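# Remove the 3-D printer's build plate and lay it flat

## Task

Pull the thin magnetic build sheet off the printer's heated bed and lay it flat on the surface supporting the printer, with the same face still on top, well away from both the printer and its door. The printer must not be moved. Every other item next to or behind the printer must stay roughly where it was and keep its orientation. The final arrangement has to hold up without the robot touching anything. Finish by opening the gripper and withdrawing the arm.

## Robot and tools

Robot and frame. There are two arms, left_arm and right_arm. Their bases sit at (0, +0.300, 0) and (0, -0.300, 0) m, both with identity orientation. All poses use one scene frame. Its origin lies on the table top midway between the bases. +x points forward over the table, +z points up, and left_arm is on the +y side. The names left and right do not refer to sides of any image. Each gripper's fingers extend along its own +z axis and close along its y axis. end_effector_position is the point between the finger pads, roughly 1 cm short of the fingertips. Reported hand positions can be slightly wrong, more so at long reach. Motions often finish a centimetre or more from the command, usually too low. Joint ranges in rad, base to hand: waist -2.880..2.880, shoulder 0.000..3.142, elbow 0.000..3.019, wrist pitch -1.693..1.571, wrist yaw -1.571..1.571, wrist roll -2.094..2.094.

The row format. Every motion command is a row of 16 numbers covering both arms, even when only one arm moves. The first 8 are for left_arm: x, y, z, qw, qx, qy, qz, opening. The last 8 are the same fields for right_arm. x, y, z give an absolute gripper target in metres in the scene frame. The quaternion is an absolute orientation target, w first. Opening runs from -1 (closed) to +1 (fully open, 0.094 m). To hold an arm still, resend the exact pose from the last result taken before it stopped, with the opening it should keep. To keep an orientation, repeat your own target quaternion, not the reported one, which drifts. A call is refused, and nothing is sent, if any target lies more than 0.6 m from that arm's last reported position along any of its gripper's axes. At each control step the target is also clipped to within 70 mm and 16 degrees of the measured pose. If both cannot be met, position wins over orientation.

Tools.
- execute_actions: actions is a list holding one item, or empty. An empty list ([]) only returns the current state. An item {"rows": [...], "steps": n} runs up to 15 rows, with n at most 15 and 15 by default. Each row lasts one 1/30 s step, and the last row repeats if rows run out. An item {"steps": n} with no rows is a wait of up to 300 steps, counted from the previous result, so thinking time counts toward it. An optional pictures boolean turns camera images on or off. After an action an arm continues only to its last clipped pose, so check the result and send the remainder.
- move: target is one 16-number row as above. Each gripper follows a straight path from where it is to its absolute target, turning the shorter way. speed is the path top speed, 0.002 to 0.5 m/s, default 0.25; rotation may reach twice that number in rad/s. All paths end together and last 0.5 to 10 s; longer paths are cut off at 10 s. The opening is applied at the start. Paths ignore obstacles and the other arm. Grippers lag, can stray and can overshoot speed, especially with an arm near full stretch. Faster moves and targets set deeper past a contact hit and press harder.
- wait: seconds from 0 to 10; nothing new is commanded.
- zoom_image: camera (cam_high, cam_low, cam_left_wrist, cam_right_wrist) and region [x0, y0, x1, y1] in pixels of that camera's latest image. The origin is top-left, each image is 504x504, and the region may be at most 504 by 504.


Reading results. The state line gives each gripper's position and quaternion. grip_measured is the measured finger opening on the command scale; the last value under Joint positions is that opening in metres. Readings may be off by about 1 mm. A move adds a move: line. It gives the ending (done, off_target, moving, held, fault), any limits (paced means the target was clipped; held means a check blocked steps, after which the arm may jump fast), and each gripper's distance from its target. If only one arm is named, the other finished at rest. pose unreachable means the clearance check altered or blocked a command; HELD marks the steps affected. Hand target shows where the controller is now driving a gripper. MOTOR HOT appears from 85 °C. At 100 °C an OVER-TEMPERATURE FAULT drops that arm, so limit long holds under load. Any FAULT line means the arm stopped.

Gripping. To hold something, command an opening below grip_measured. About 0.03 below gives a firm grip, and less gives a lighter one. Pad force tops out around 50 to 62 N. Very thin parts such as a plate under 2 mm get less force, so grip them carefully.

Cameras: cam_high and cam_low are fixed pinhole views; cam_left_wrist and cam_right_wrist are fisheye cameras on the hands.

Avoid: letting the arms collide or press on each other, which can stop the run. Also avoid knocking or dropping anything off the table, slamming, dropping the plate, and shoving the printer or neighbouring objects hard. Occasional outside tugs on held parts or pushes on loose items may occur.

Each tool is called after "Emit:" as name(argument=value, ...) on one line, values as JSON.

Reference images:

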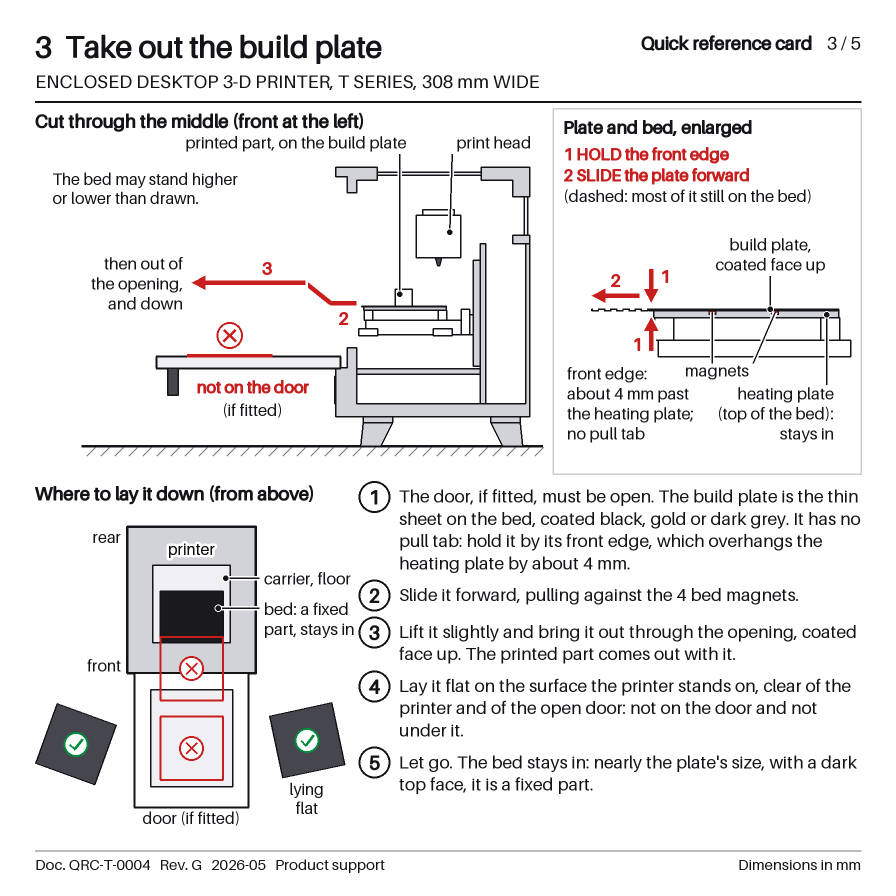

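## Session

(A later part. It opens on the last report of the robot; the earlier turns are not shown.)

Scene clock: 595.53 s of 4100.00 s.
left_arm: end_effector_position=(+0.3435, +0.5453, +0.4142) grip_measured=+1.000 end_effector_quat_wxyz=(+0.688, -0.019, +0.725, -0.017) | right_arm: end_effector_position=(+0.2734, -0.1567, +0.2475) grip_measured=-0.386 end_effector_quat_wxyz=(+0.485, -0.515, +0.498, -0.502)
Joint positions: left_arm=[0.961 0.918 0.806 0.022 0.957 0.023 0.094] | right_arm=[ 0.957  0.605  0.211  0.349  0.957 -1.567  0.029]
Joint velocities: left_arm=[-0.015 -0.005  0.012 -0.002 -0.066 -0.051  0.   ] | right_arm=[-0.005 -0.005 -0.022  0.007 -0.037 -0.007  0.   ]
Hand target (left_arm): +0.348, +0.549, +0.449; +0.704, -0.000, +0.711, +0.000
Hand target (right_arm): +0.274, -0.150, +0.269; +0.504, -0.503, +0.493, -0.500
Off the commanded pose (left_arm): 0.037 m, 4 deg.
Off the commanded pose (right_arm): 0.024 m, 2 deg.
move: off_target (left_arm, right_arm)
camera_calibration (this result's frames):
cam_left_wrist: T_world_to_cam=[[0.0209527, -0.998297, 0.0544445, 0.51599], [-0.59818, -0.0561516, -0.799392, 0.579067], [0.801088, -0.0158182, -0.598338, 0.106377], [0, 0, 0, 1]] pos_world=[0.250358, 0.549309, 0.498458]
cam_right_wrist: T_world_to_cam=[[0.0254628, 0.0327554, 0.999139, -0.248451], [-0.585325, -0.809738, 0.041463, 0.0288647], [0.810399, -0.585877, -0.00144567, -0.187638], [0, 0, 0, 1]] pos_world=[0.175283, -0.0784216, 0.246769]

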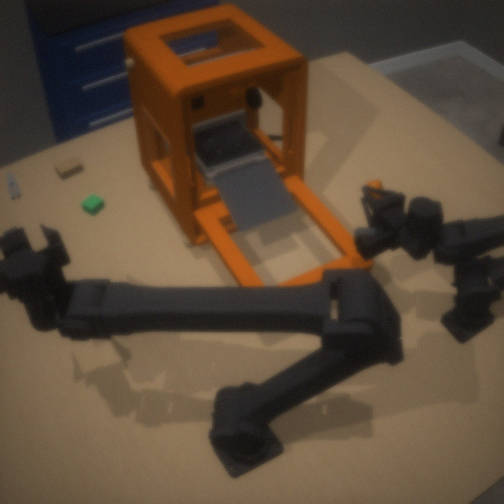

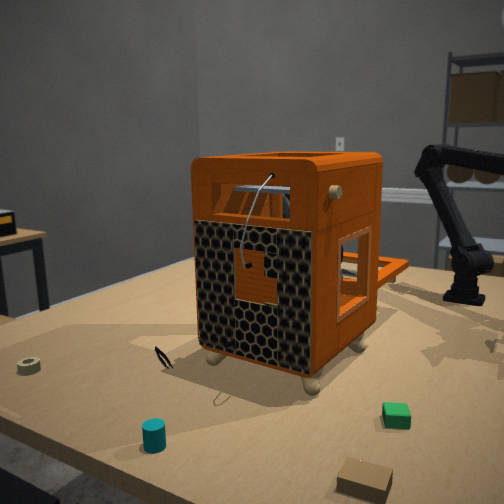

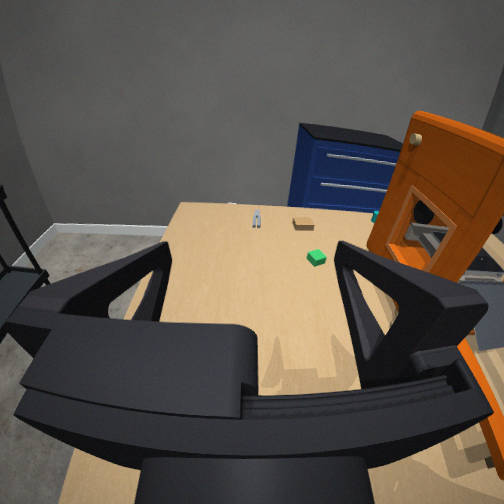

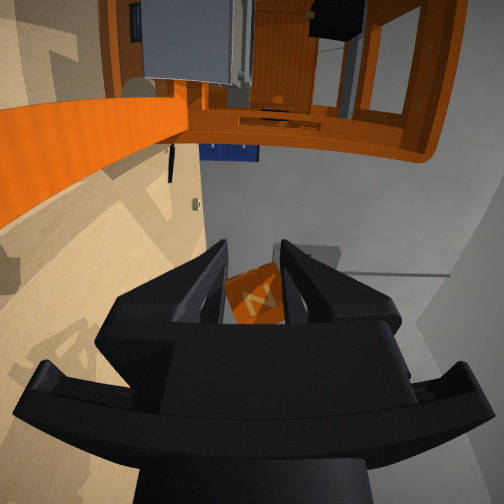

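Emit:
move(target=[0.35,0.55,0.45,0.704,0,0.711,0,1,0.25,-0.2,0.15,0.38,0,0.925,0,-0.42], speed=0.1)

Emit:
move(target=[0.35,0.55,0.45,0.704,0,0.711,0,1,0.25,-0.2,0.035,0.38,0,0.925,0,-0.42], speed=0.06)

Emit:
move(target=[0.35,0.55,0.45,0.704,0,0.711,0,1,0.25,-0.2,0.033,0.38,0,0.925,0,0.4])

Emit:
move(target=[0.35,0.55,0.45,0.704,0,0.711,0,1,0.25,-0.18,0.22,0.38,0,0.925,0,0.4], speed=0.15)

Scene clock: 607.73 s of 4100.00 s.
left_arm: end_effector_position=(+0.3435, +0.5453, +0.4142) grip_measured=+1.000 end_effector_quat_wxyz=(+0.688, -0.019, +0.725, -0.017) | right_arm: end_effector_position=(+0.2386, -0.2054, +0.1272) grip_measured=-0.401 end_effector_quat_wxyz=(+0.363, -0.011, +0.932, -0.016)
Joint positions: left_arm=[0.961 0.918 0.806 0.022 0.957 0.023 0.094] | right_arm=[ 0.68   0.575  0.367 -0.754  0.458  0.511  0.028]
Joint velocities: left_arm=[-0.015 -0.015  0.002 -0.002  0.007 -0.022  0.   ] | right_arm=[-0.005 -0.005 -0.002 -0.017 -0.037  0.037  0.   ]
Hand target (left_arm): +0.348, +0.549, +0.449; +0.704, -0.000, +0.711, +0.000
Hand target (right_arm): +0.247, -0.202, +0.150; +0.377, +0.007, +0.926, -0.002
Off the commanded pose (left_arm): 0.037 m, 4 deg.
Off the commanded pose (right_arm): 0.026 m, 3 deg.
After step 90, 0.17 s passed at rest.
move: off_target (left_arm, right_arm)
camera_calibration (this result's frames):
cam_left_wrist: T_world_to_cam=[[0.0209527, -0.998297, 0.0544445, 0.51599], [-0.59818, -0.0561516, -0.799392, 0.579067], [0.801088, -0.0158182, -0.598338, 0.106377], [0, 0, 0, 1]] pos_world=[0.250358, 0.549309, 0.498458]
cam_right_wrist: T_world_to_cam=[[0.00856485, -0.999268, 0.0372915, -0.211368], [-0.993139, -0.0128499, -0.11623, 0.255099], [0.116624, -0.0360401, -0.992522, 0.216412], [0, 0, 0, 1]] pos_world=[0.22992, -0.200136, 0.252326]

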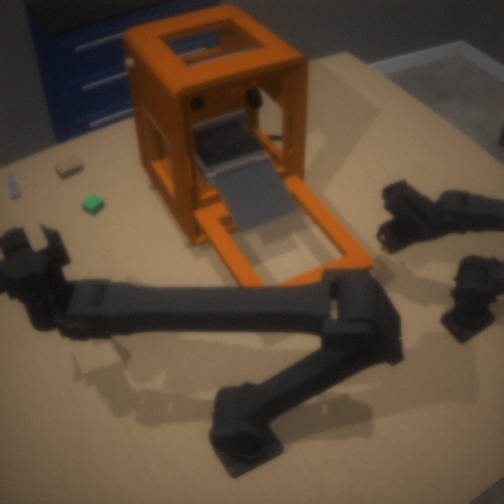

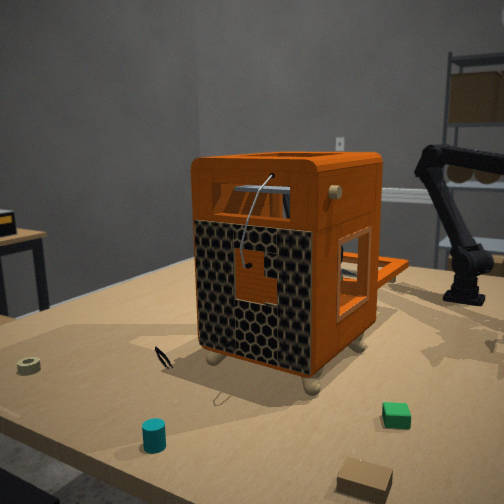

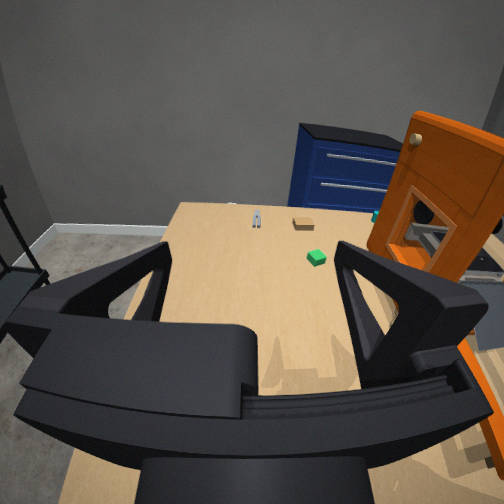

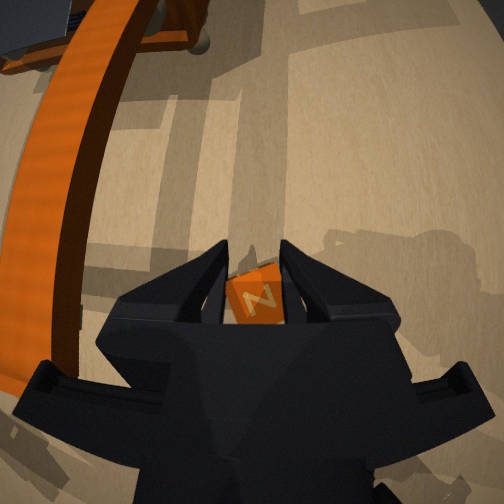

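Scene clock: 609.60 s of 4100.00 s.
left_arm: end_effector_position=(+0.3435, +0.5453, +0.4142) grip_measured=+1.000 end_effector_quat_wxyz=(+0.688, -0.019, +0.725, -0.017) | right_arm: end_effector_position=(+0.2428, -0.2019, +0.0306) grip_measured=-0.401 end_effector_quat_wxyz=(+0.371, -0.006, +0.929, -0.005)
Joint positions: left_arm=[0.961 0.918 0.806 0.022 0.957 0.023 0.094] | right_arm=[ 0.674  0.844  0.151 -0.242  0.449  0.511  0.028]
Joint velocities: left_arm=[-0.015 -0.005  0.012  0.007 -0.007  0.066  0.   ] | right_arm=[-0.005  0.005 -0.017  0.017  0.037 -0.037  0.001]
Hand target (left_arm): +0.348, +0.549, +0.449; +0.704, -0.000, +0.711, +0.000
Hand target (right_arm): +0.249, -0.201, +0.036; +0.380, -0.000, +0.925, +0.000
Off the commanded pose (left_arm): 0.037 m, 4 deg.
Off the commanded pose (right_arm): 0.009 m, 1 deg.
move: off_target (left_arm)
camera_calibration (this result's frames):
cam_left_wrist: T_world_to_cam=[[0.0209527, -0.998297, 0.0544445, 0.51599], [-0.59818, -0.0561516, -0.799392, 0.579067], [0.801088, -0.0158182, -0.598338, 0.106377], [0, 0, 0, 1]] pos_world=[0.250358, 0.549309, 0.498458]
cam_right_wrist: T_world_to_cam=[[0.00788692, -0.999868, 0.0141998, -0.203628], [-0.990949, -0.009718, -0.133888, 0.248737], [0.134008, -0.0130154, -0.990895, 0.120538], [0, 0, 0, 1]] pos_world=[0.231939, -0.199615, 0.155635]

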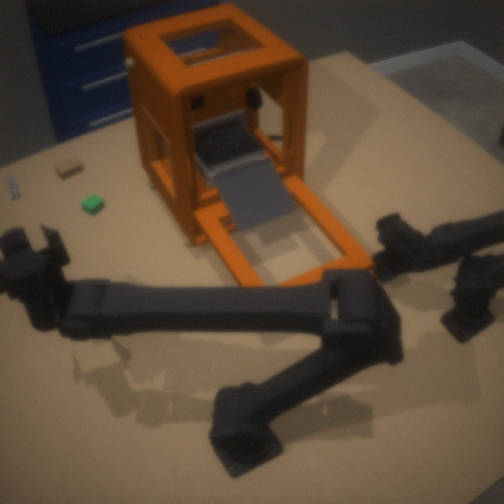

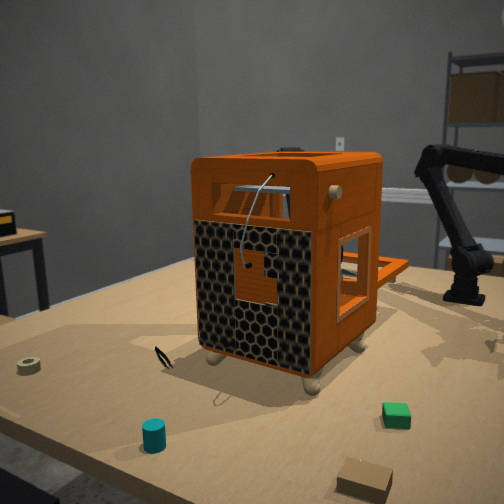

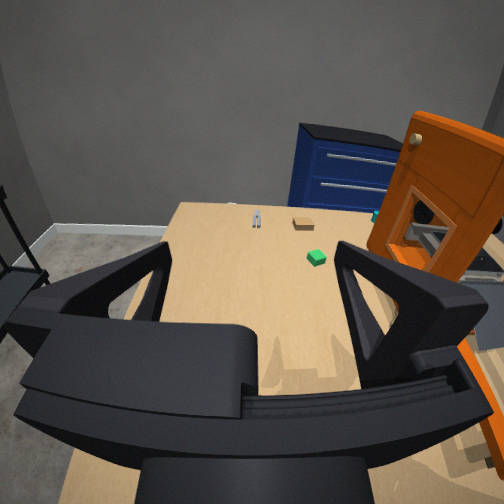

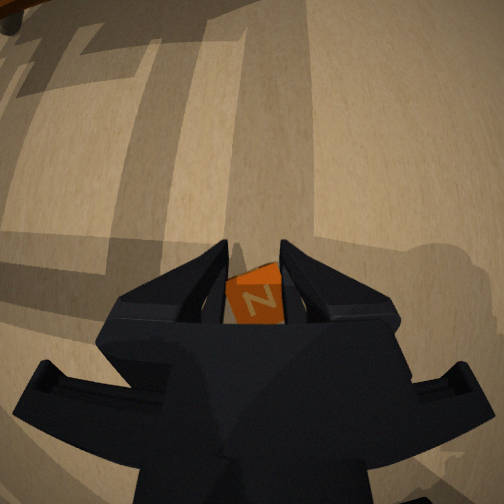

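Scene clock: 610.30 s of 4100.00 s.
left_arm: end_effector_position=(+0.3435, +0.5453, +0.4142) grip_measured=+1.000 end_effector_quat_wxyz=(+0.688, -0.019, +0.725, -0.017) | right_arm: end_effector_position=(+0.2443, -0.2007, +0.0295) grip_measured=+0.398 end_effector_quat_wxyz=(+0.374, -0.006, +0.928, -0.003)
Joint positions: left_arm=[0.961 0.918 0.806 0.022 0.957 0.023 0.094] | right_arm=[ 0.674  0.859  0.149 -0.218  0.449  0.511  0.066]
Joint velocities: left_arm=[-0.015  0.005 -0.002 -0.002  0.007 -0.022  0.   ] | right_arm=[-0.024 -0.005 -0.002 -0.017 -0.037  0.007  0.   ]
Hand target (left_arm): +0.348, +0.549, +0.449; +0.704, -0.000, +0.711, +0.000
Hand target (right_arm): +0.250, -0.200, +0.033; +0.380, -0.000, +0.925, +0.000
Off the commanded pose (left_arm): 0.037 m, 4 deg.
Off the commanded pose (right_arm): 0.007 m, 1 deg.
move: off_target (left_arm)
camera_calibration (this result's frames):
cam_left_wrist: T_world_to_cam=[[0.0209527, -0.998297, 0.0544445, 0.51599], [-0.59818, -0.0561516, -0.799392, 0.579067], [0.801088, -0.0158182, -0.598338, 0.106377], [0, 0, 0, 1]] pos_world=[0.250358, 0.549309, 0.498458]
cam_right_wrist: T_world_to_cam=[[0.00782215, -0.99992, 0.00995435, -0.202285], [-0.990216, -0.0091324, -0.139241, 0.250194], [0.13932, -0.0087678, -0.990209, 0.118774], [0, 0, 0, 1]] pos_world=[0.232781, -0.198942, 0.154462]

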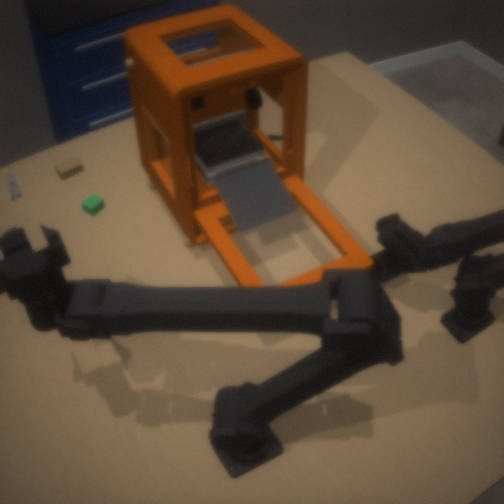

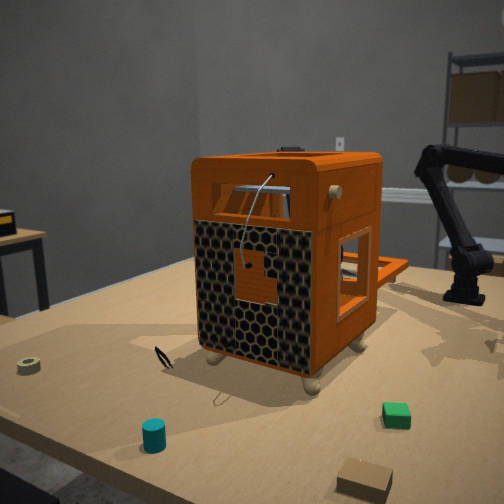

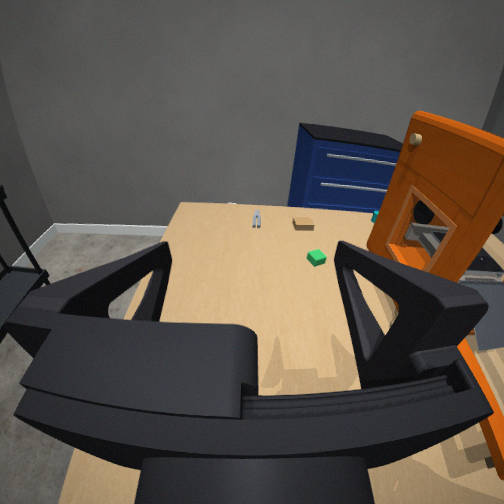

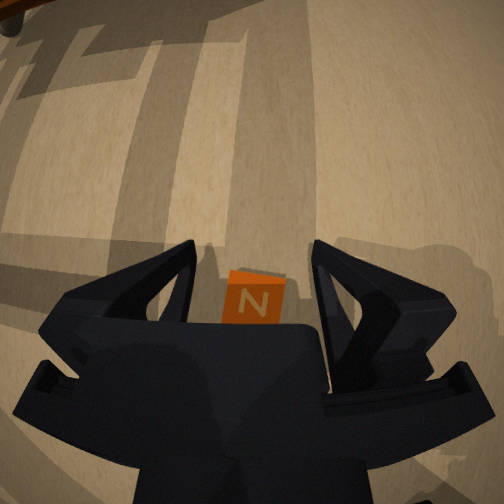

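Scene clock: 611.97 s of 4100.00 s.
left_arm: end_effector_position=(+0.3435, +0.5453, +0.4142) grip_measured=+1.000 end_effector_quat_wxyz=(+0.688, -0.019, +0.725, -0.017) | right_arm: end_effector_position=(+0.2461, -0.1878, +0.1946) grip_measured=+0.398 end_effector_quat_wxyz=(+0.366, -0.008, +0.931, -0.016)
Joint positions: left_arm=[0.961 0.918 0.806 0.022 0.957 0.023 0.094] | right_arm=[ 0.736  0.614  0.556 -0.925  0.495  0.566  0.066]
Joint velocities: left_arm=[-0.005 -0.015  0.007 -0.007  0.007 -0.007  0.   ] | right_arm=[ 0.005  0.005  0.002 -0.012  0.037 -0.007 -0.   ]
Hand target (left_arm): +0.348, +0.549, +0.449; +0.704, -0.000, +0.711, +0.000
Hand target (right_arm): +0.251, -0.180, +0.219; +0.380, -0.000, +0.925, +0.000
Off the commanded pose (left_arm): 0.037 m, 4 deg.
Off the commanded pose (right_arm): 0.027 m, 3 deg.
move: off_target (left_arm, right_arm)
camera_calibration (this result's frames):
cam_left_wrist: T_world_to_cam=[[0.0209527, -0.998297, 0.0544445, 0.51599], [-0.59818, -0.0561516, -0.799392, 0.579067], [0.801088, -0.0158182, -0.598338, 0.106377], [0, 0, 0, 1]] pos_world=[0.250358, 0.549309, 0.498458]
cam_right_wrist: T_world_to_cam=[[0.00340785, -0.999331, 0.0364214, -0.195003], [-0.99244, -0.0078481, -0.122476, 0.27252], [0.12268, -0.0357287, -0.991803, 0.281479], [0, 0, 0, 1]] pos_world=[0.236592, -0.182677, 0.319651]

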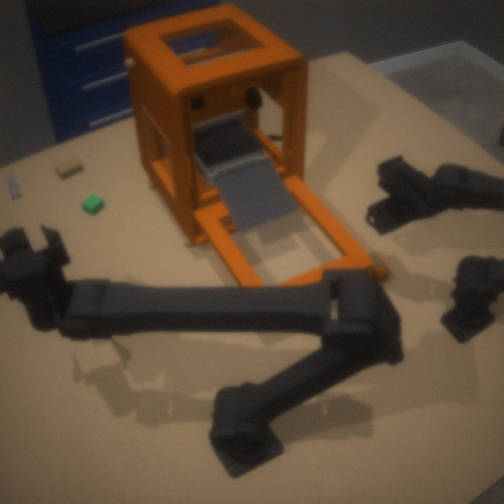

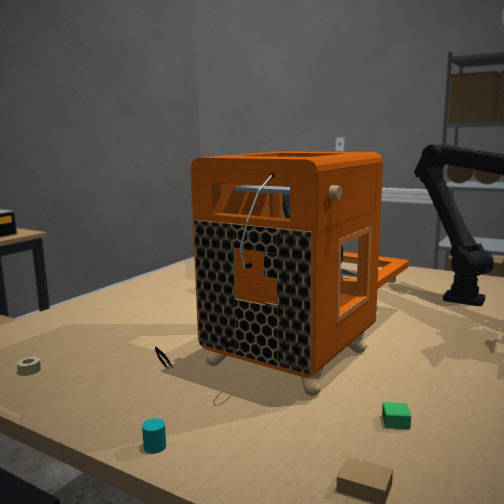

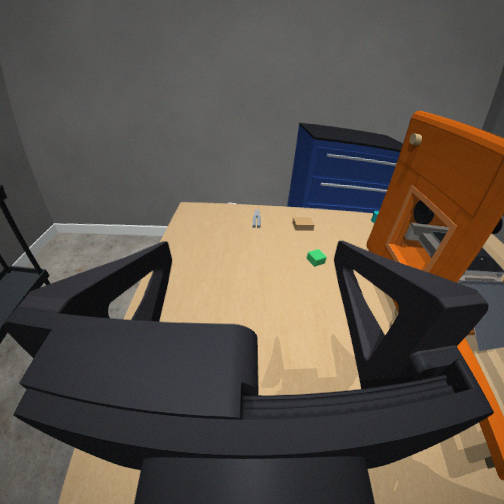

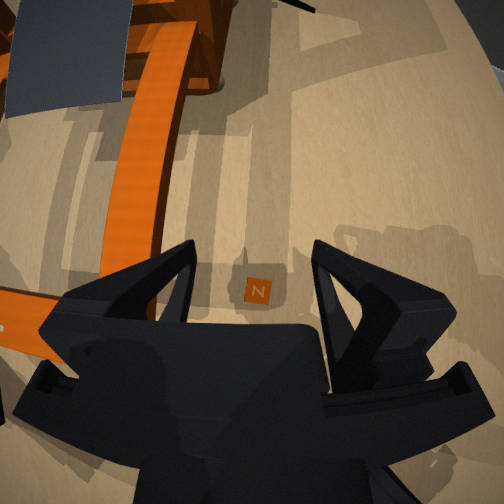

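Emit:
move(target=[0.35,0.55,0.45,0.704,0,0.711,0,1, 0.24,-0.12,0.30,0.38,0,0.925,0,0.4], speed=0.15)

Emit:
move(target=[0.35,0.55,0.45,0.704,0,0.711,0,1, 0.27,0.01,0.25,0.5,-0.5,0.5,-0.5,-0.4], speed=0.15)

Scene clock: 620.23 s of 4100.00 s.
left_arm: end_effector_position=(+0.3435, +0.5453, +0.4142) grip_measured=+1.000 end_effector_quat_wxyz=(+0.688, -0.019, +0.725, -0.017) | right_arm: end_effector_position=(+0.2376, -0.1293, +0.2773) grip_measured=+0.398 end_effector_quat_wxyz=(+0.370, -0.011, +0.929, -0.019)
Joint positions: left_arm=[0.961 0.918 0.806 0.022 0.957 0.023 0.094] | right_arm=[ 0.975  0.772  0.837 -1.172  0.624  0.799  0.066]
Joint velocities: left_arm=[ 0.015  0.005  0.002 -0.002 -0.037 -0.007  0.   ] | right_arm=[-0.005 -0.015 -0.002 -0.012  0.037  0.007 -0.001]
Hand target (left_arm): +0.348, +0.549, +0.449; +0.704, -0.000, +0.711, +0.000
Hand target (right_arm): +0.240, -0.122, +0.300; +0.381, -0.001, +0.925, -0.001
Off the commanded pose (left_arm): 0.037 m, 4 deg.
Off the commanded pose (right_arm): 0.025 m, 3 deg.
After step 90, 4.00 s passed at rest.
move: off_target (left_arm, right_arm)
camera_calibration (this result's frames):
cam_left_wrist: T_world_to_cam=[[0.0209527, -0.998297, 0.0544445, 0.51599], [-0.59818, -0.0561516, -0.799392, 0.579067], [0.801088, -0.0158182, -0.598338, 0.106377], [0, 0, 0, 1]] pos_world=[0.250358, 0.549309, 0.498458]
cam_right_wrist: T_world_to_cam=[[0.00681688, -0.998981, 0.0446252, -0.142515], [-0.991269, -0.0126273, -0.131251, 0.276198], [0.131681, -0.0433408, -0.990344, 0.363075], [0, 0, 0, 1]] pos_world=[0.226948, -0.123146, 0.40218]

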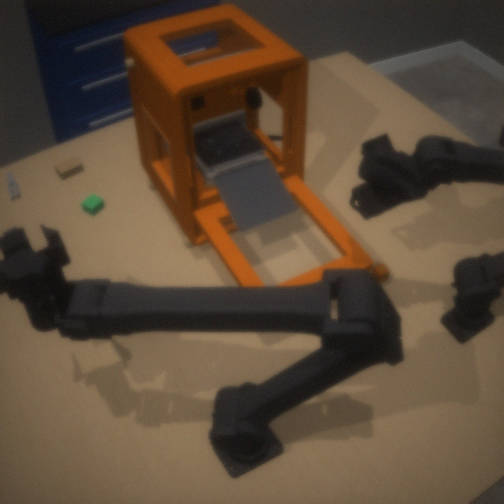

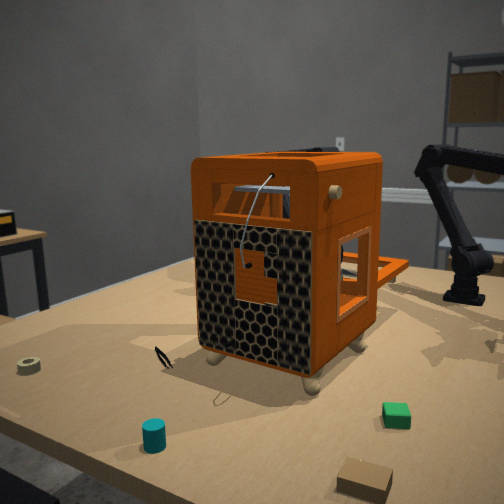

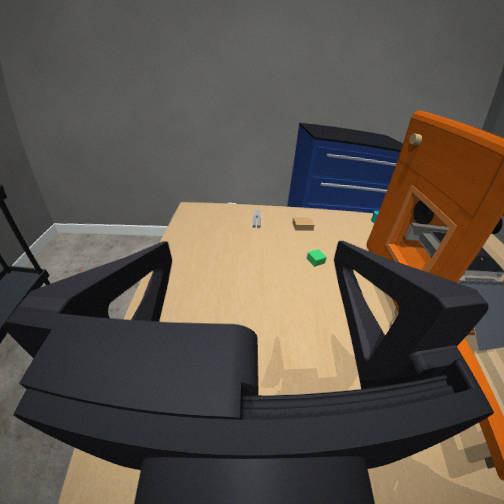

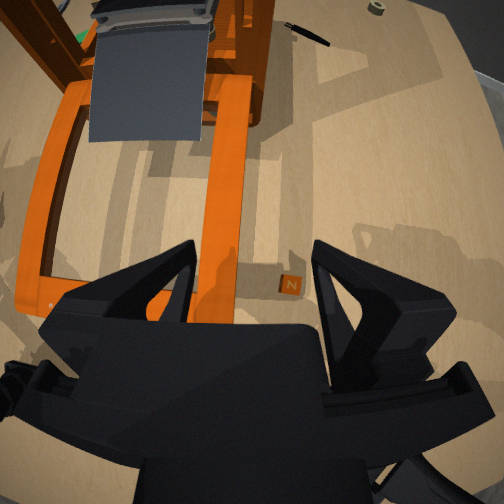

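Scene clock: 626.63 s of 4100.00 s.
left_arm: end_effector_position=(+0.3435, +0.5453, +0.4142) grip_measured=+1.000 end_effector_quat_wxyz=(+0.688, -0.019, +0.725, -0.017) | right_arm: end_effector_position=(+0.2728, +0.0083, +0.2503) grip_measured=-0.398 end_effector_quat_wxyz=(+0.504, -0.500, +0.499, -0.497)
Joint positions: left_arm=[0.961 0.918 0.806 0.022 0.957 0.023 0.094] | right_arm=[ 1.255  1.261  0.505  0.763  1.247 -1.57   0.028]
Joint velocities: left_arm=[ 0.005 -0.005  0.012 -0.012  0.022 -0.037  0.   ] | right_arm=[ 0.015 -0.015 -0.002  0.022 -0.051 -0.051 -0.   ]
Hand target (left_arm): +0.348, +0.549, +0.449; +0.704, -0.000, +0.711, +0.000
Hand target (right_arm): +0.272, +0.012, +0.251; +0.506, -0.502, +0.494, -0.498
Off the commanded pose (left_arm): 0.037 m, 4 deg.
Off the commanded pose (right_arm): 0.003 m, 1 deg.
move: off_target (left_arm)
camera_calibration (this result's frames):
cam_left_wrist: T_world_to_cam=[[0.0209527, -0.998297, 0.0544445, 0.51599], [-0.59818, -0.0561516, -0.799392, 0.579067], [0.801088, -0.0158182, -0.598338, 0.106377], [0, 0, 0, 1]] pos_world=[0.250358, 0.549309, 0.498458]
cam_right_wrist: T_world_to_cam=[[-0.00209469, -0.00649028, 0.999977, -0.249036], [-0.579299, -0.815089, -0.00650376, 0.172396], [0.815112, -0.5793, -0.00205246, -0.0916279], [0, 0, 0, 1]] pos_world=[0.174034, 0.0858217, 0.249963]

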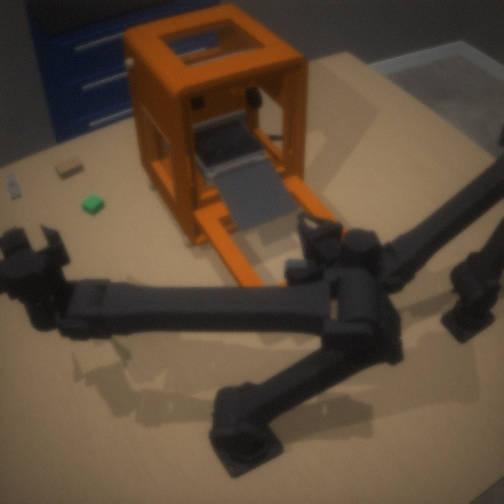

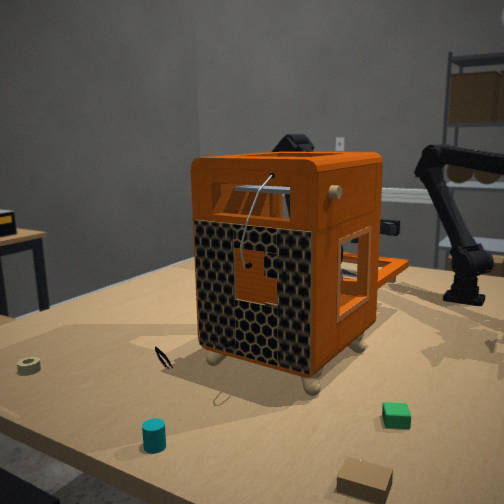

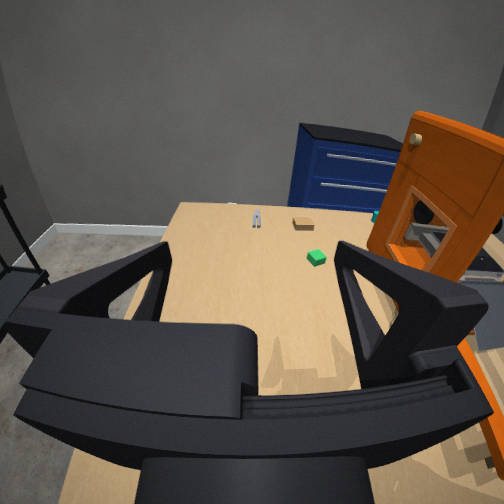

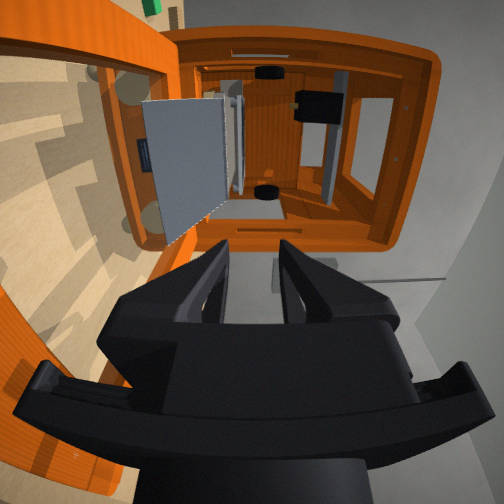

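Emit:
move(target=[0.35,0.55,0.45,0.704,0,0.711,0,1, 0.33,0.01,0.195,0.5,-0.5,0.5,-0.5,0.2], speed=0.06)

Scene clock: 632.33 s of 4100.00 s.
left_arm: end_effector_position=(+0.3435, +0.5453, +0.4142) grip_measured=+1.000 end_effector_quat_wxyz=(+0.688, -0.019, +0.725, -0.017) | right_arm: end_effector_position=(+0.3199, +0.0098, +0.2022) grip_measured=+0.198 end_effector_quat_wxyz=(+0.507, -0.501, +0.497, -0.494)
Joint positions: left_arm=[0.961 0.918 0.806 0.022 0.957 0.023 0.094] | right_arm=[ 1.123  1.461  0.5    0.968  1.105 -1.568  0.056]
Joint velocities: left_arm=[-0.015 -0.005 -0.007 -0.007  0.066 -0.037  0.   ] | right_arm=[-0.015 -0.015 -0.002 -0.007 -0.022  0.007  0.001]
Hand target (left_arm): +0.348, +0.549, +0.449; +0.704, -0.000, +0.711, +0.000
Hand target (right_arm): +0.329, +0.010, +0.195; +0.500, -0.500, +0.501, -0.499
Off the commanded pose (left_arm): 0.037 m, 4 deg.
Off the commanded pose (right_arm): 0.012 m, 1 deg.
After step 90, 1.13 s passed at rest.
move: off_target (left_arm, right_arm)
camera_calibration (this result's frames):
cam_left_wrist: T_world_to_cam=[[0.0209527, -0.998297, 0.0544445, 0.51599], [-0.59818, -0.0561516, -0.799392, 0.579067], [0.801088, -0.0158182, -0.598338, 0.106377], [0, 0, 0, 1]] pos_world=[0.250358, 0.549309, 0.498458]
cam_right_wrist: T_world_to_cam=[[-0.00313373, -0.00954339, 0.99995, -0.200429], [-0.571488, -0.820554, -0.00962225, 0.198766], [0.820605, -0.571489, -0.00288254, -0.130915], [0, 0, 0, 1]] pos_world=[0.220394, 0.0863695, 0.201954]

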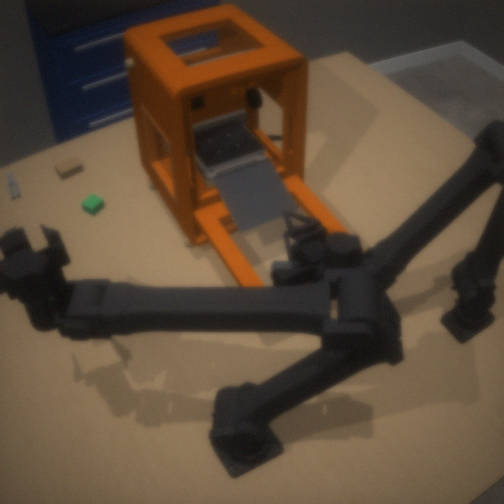

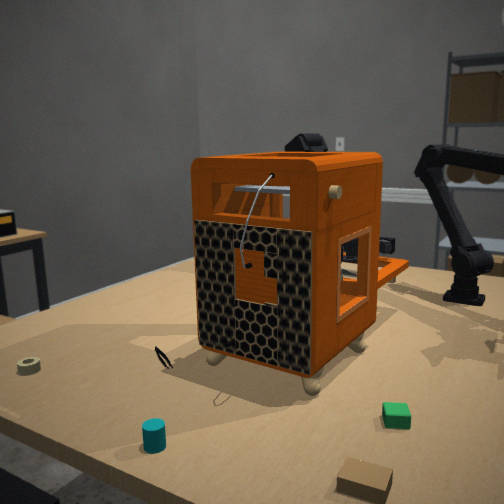

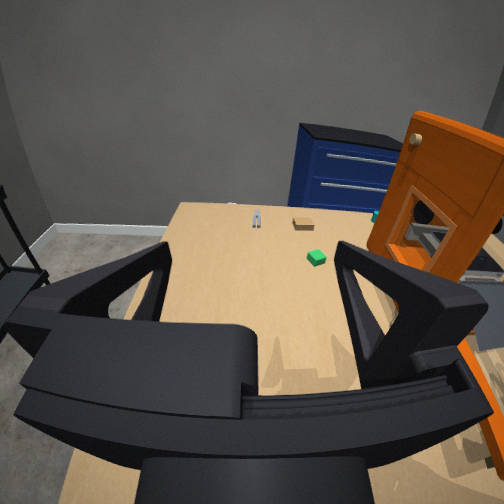

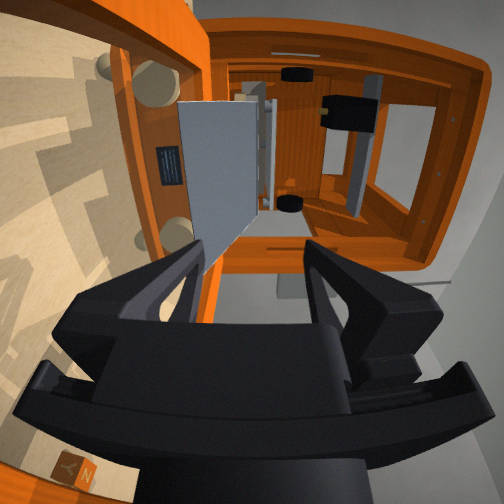

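Emit:
zoom_image(camera="cam_high", region=[180,130,360,310])

Region (180, 130, 360, 310) of cam_high's 504x504 image, scaled by 2.800, with more detail than that image has.

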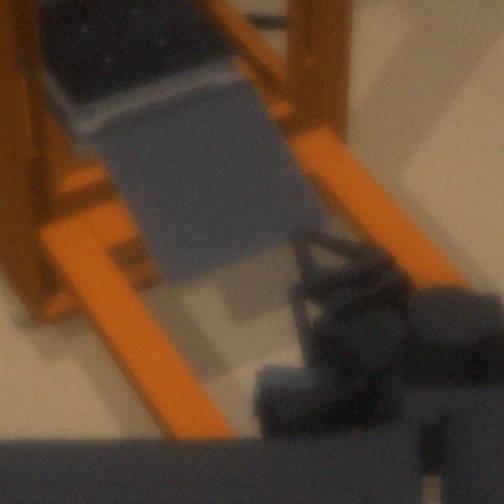

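Emit:
move(target=[0.35,0.55,0.45,0.704,0,0.711,0,1, 0.38,0.01,0.18,0.38,-0.596,0.596,-0.38,-0.3], speed=0.05)

Scene clock: 651.23 s of 4100.00 s.
left_arm: end_effector_position=(+0.3435, +0.5453, +0.4142) grip_measured=+1.000 end_effector_quat_wxyz=(+0.688, -0.019, +0.725, -0.017) | right_arm: end_effector_position=(+0.3670, +0.0050, +0.1725) grip_measured=-0.299 end_effector_quat_wxyz=(-0.376, +0.603, -0.591, +0.382)
Joint positions: left_arm=[0.961 0.918 0.806 0.022 0.957 0.023 0.094] | right_arm=[ 0.965  1.344  0.723 -0.067  0.837 -1.041  0.033]
Joint velocities: left_arm=[-0.015  0.005 -0.017  0.002 -0.007  0.022  0.   ] | right_arm=[-0.005  0.005  0.002 -0.022 -0.022  0.051 -0.002]
Hand target (left_arm): +0.348, +0.549, +0.449; +0.704, -0.000, +0.711, +0.000
Hand target (right_arm): +0.378, +0.009, +0.179; -0.378, +0.594, -0.600, +0.380
Off the commanded pose (left_arm): 0.037 m, 4 deg.
Off the commanded pose (right_arm): 0.016 m, 1 deg.
After step 90, 11.27 s passed at rest.
move: off_target (left_arm, right_arm)
camera_calibration (this result's frames):
cam_left_wrist: T_world_to_cam=[[0.0209527, -0.998297, 0.0544445, 0.51599], [-0.59818, -0.0561516, -0.799392, 0.579067], [0.801088, -0.0158182, -0.598338, 0.106377], [0, 0, 0, 1]] pos_world=[0.250358, 0.549309, 0.498458]
cam_right_wrist: T_world_to_cam=[[0.424848, 0.019336, 0.905058, -0.311514], [-0.521658, -0.811859, 0.262219, 0.156271], [0.739849, -0.583534, -0.33483, -0.0854979], [0, 0, 0, 1]] pos_world=[0.277121, 0.0830021, 0.212334]

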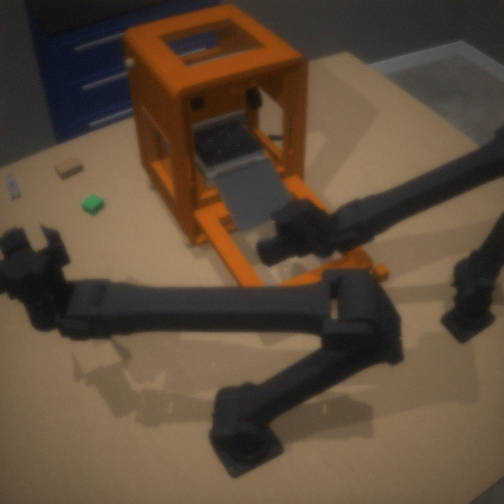

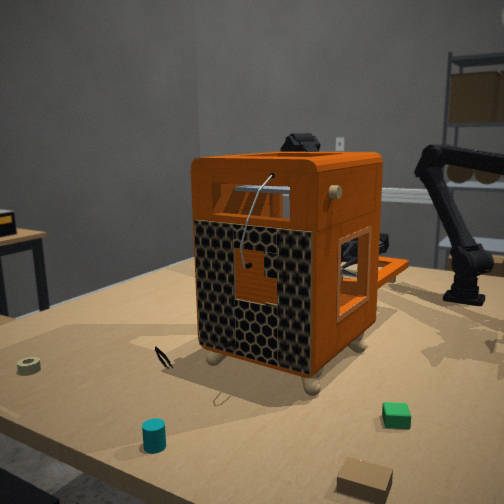

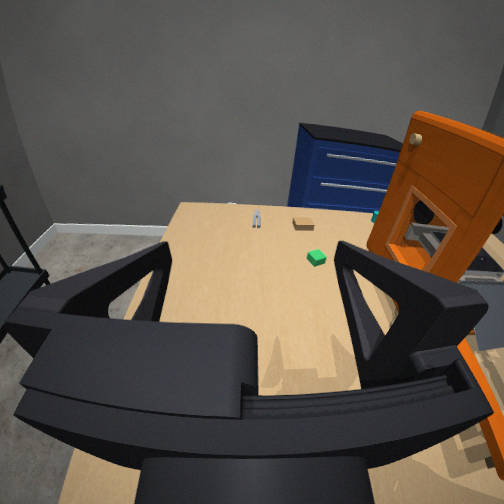

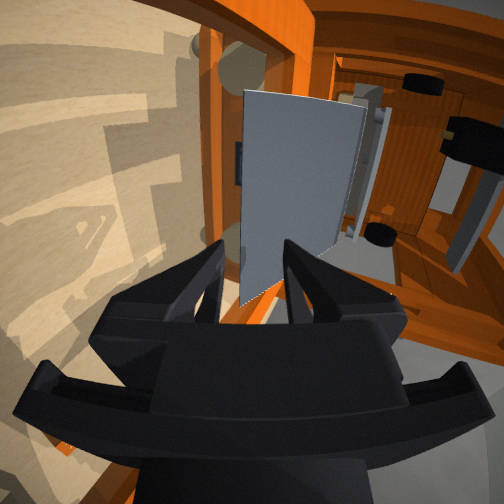

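Emit:
move(target=[0.35,0.55,0.45,0.704,0,0.711,0,1, 0.42,0.01,0.155,0.38,-0.596,0.596,-0.38,-0.3], speed=0.03)

Scene clock: 655.43 s of 4100.00 s.
left_arm: end_effector_position=(+0.3435, +0.5453, +0.4142) grip_measured=+1.000 end_effector_quat_wxyz=(+0.688, -0.019, +0.725, -0.017) | right_arm: end_effector_position=(+0.4075, +0.0117, +0.1719) grip_measured=-0.299 end_effector_quat_wxyz=(-0.399, +0.587, -0.596, +0.376)
Joint positions: left_arm=[0.961 0.918 0.806 0.022 0.957 0.023 0.094] | right_arm=[ 0.891  1.422  0.765  0.065  0.776 -1.094  0.033]
Joint velocities: left_arm=[-0.005  0.005 -0.012 -0.002 -0.022 -0.007  0.   ] | right_arm=[-0.005 -0.005 -0.017 -0.022 -0.022  0.051  0.   ]
Hand target (left_arm): +0.348, +0.549, +0.449; +0.704, -0.000, +0.711, +0.000
Hand target (right_arm): +0.419, +0.010, +0.155; -0.380, +0.596, -0.597, +0.379
Off the commanded pose (left_arm): 0.037 m, 4 deg.
Off the commanded pose (right_arm): 0.021 m, 2 deg.
move: off_target (left_arm, right_arm)
camera_calibration (this result's frames):
cam_left_wrist: T_world_to_cam=[[0.0209527, -0.998297, 0.0544445, 0.51599], [-0.59818, -0.0561516, -0.799392, 0.579067], [0.801088, -0.0158182, -0.598338, 0.106377], [0, 0, 0, 1]] pos_world=[0.250358, 0.549309, 0.498458]
cam_right_wrist: T_world_to_cam=[[0.398629, -0.0279066, 0.916687, -0.319098], [-0.531633, -0.821497, 0.206177, 0.196725], [0.747302, -0.56953, -0.342309, -0.11368], [0, 0, 0, 1]] pos_world=[0.31674, 0.0879595, 0.213039]

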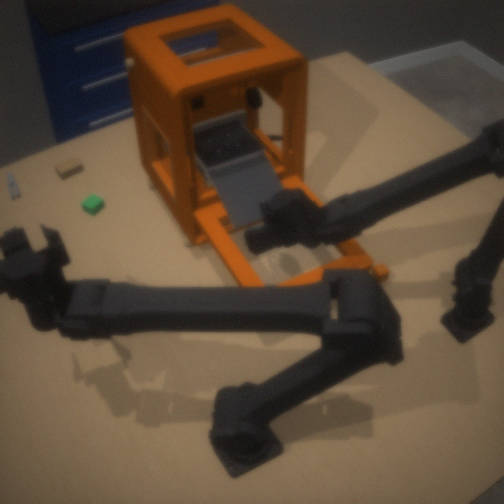

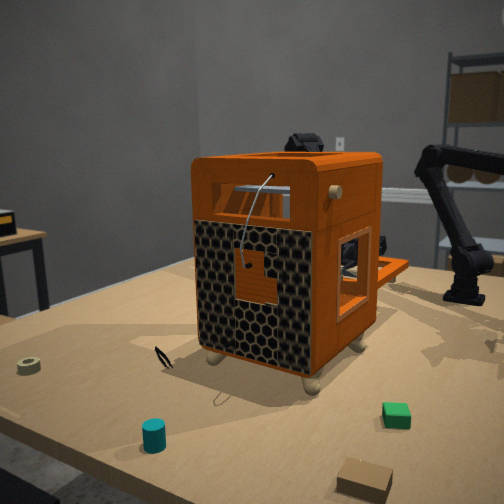

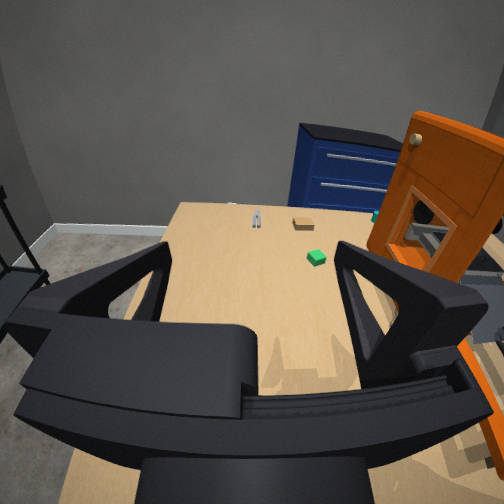

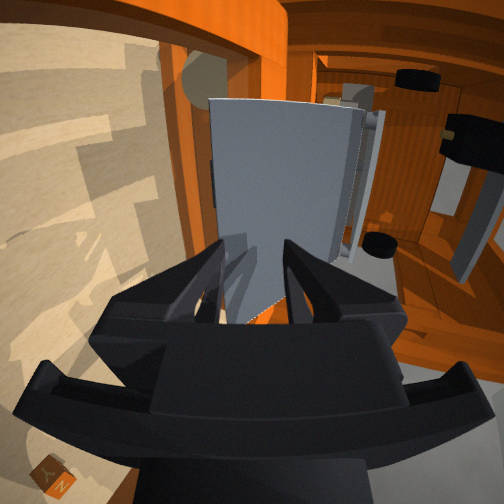

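Emit:
move(target=[0.35,0.55,0.45,0.704,0,0.711,0,1, 0.39,0.01,0.14,0.38,-0.596,0.596,-0.38,-0.3], speed=0.03)

Scene clock: 658.43 s of 4100.00 s.
left_arm: end_effector_position=(+0.3435, +0.5453, +0.4142) grip_measured=+1.000 end_effector_quat_wxyz=(+0.688, -0.019, +0.725, -0.017) | right_arm: end_effector_position=(+0.4024, +0.0082, +0.1718) grip_measured=-0.299 end_effector_quat_wxyz=(-0.401, +0.574, -0.599, +0.387)
Joint positions: left_arm=[0.961 0.918 0.806 0.022 0.957 0.023 0.094] | right_arm=[ 0.905  1.42   0.75   0.084  0.817 -1.081  0.033]
Joint velocities: left_arm=[-0.005  0.005 -0.002  0.012 -0.022 -0.007  0.   ] | right_arm=[-0.005 -0.005 -0.017  0.007 -0.051  0.007 -0.001]
Hand target (left_arm): +0.348, +0.549, +0.449; +0.704, -0.000, +0.711, +0.000
Hand target (right_arm): +0.390, +0.009, +0.141; -0.380, +0.596, -0.596, +0.381
Off the commanded pose (left_arm): 0.037 m, 4 deg.
Off the commanded pose (right_arm): 0.034 m, 4 deg.
move: off_target (left_arm, right_arm)
camera_calibration (this result's frames):
cam_left_wrist: T_world_to_cam=[[0.0209527, -0.998297, 0.0544445, 0.51599], [-0.59818, -0.0561516, -0.799392, 0.579067], [0.801088, -0.0158182, -0.598338, 0.106377], [0, 0, 0, 1]] pos_world=[0.250358, 0.549309, 0.498458]
cam_right_wrist: T_world_to_cam=[[0.377654, -0.0403621, 0.925067, -0.30994], [-0.556808, -0.808133, 0.192054, 0.203694], [0.739826, -0.587615, -0.327669, -0.111229], [0, 0, 0, 1]] pos_world=[0.312758, 0.0867418, 0.211149]

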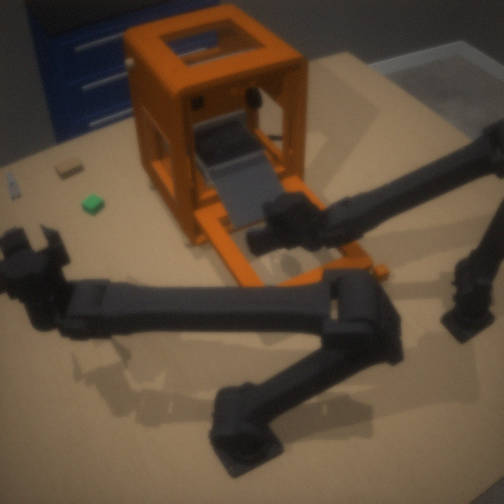

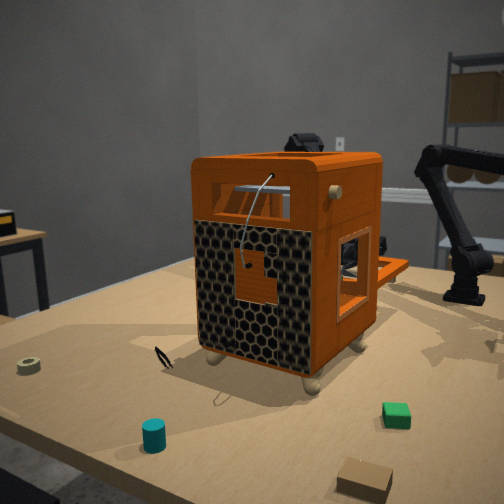

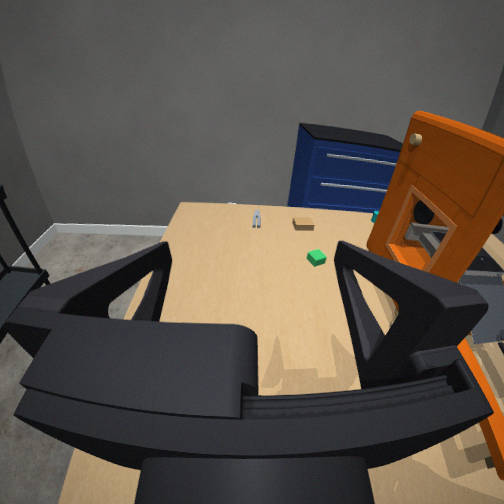

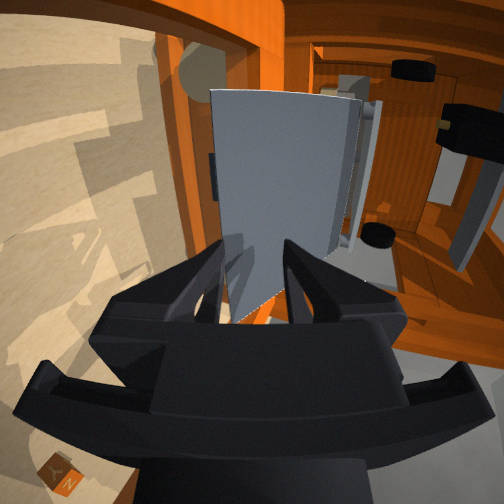

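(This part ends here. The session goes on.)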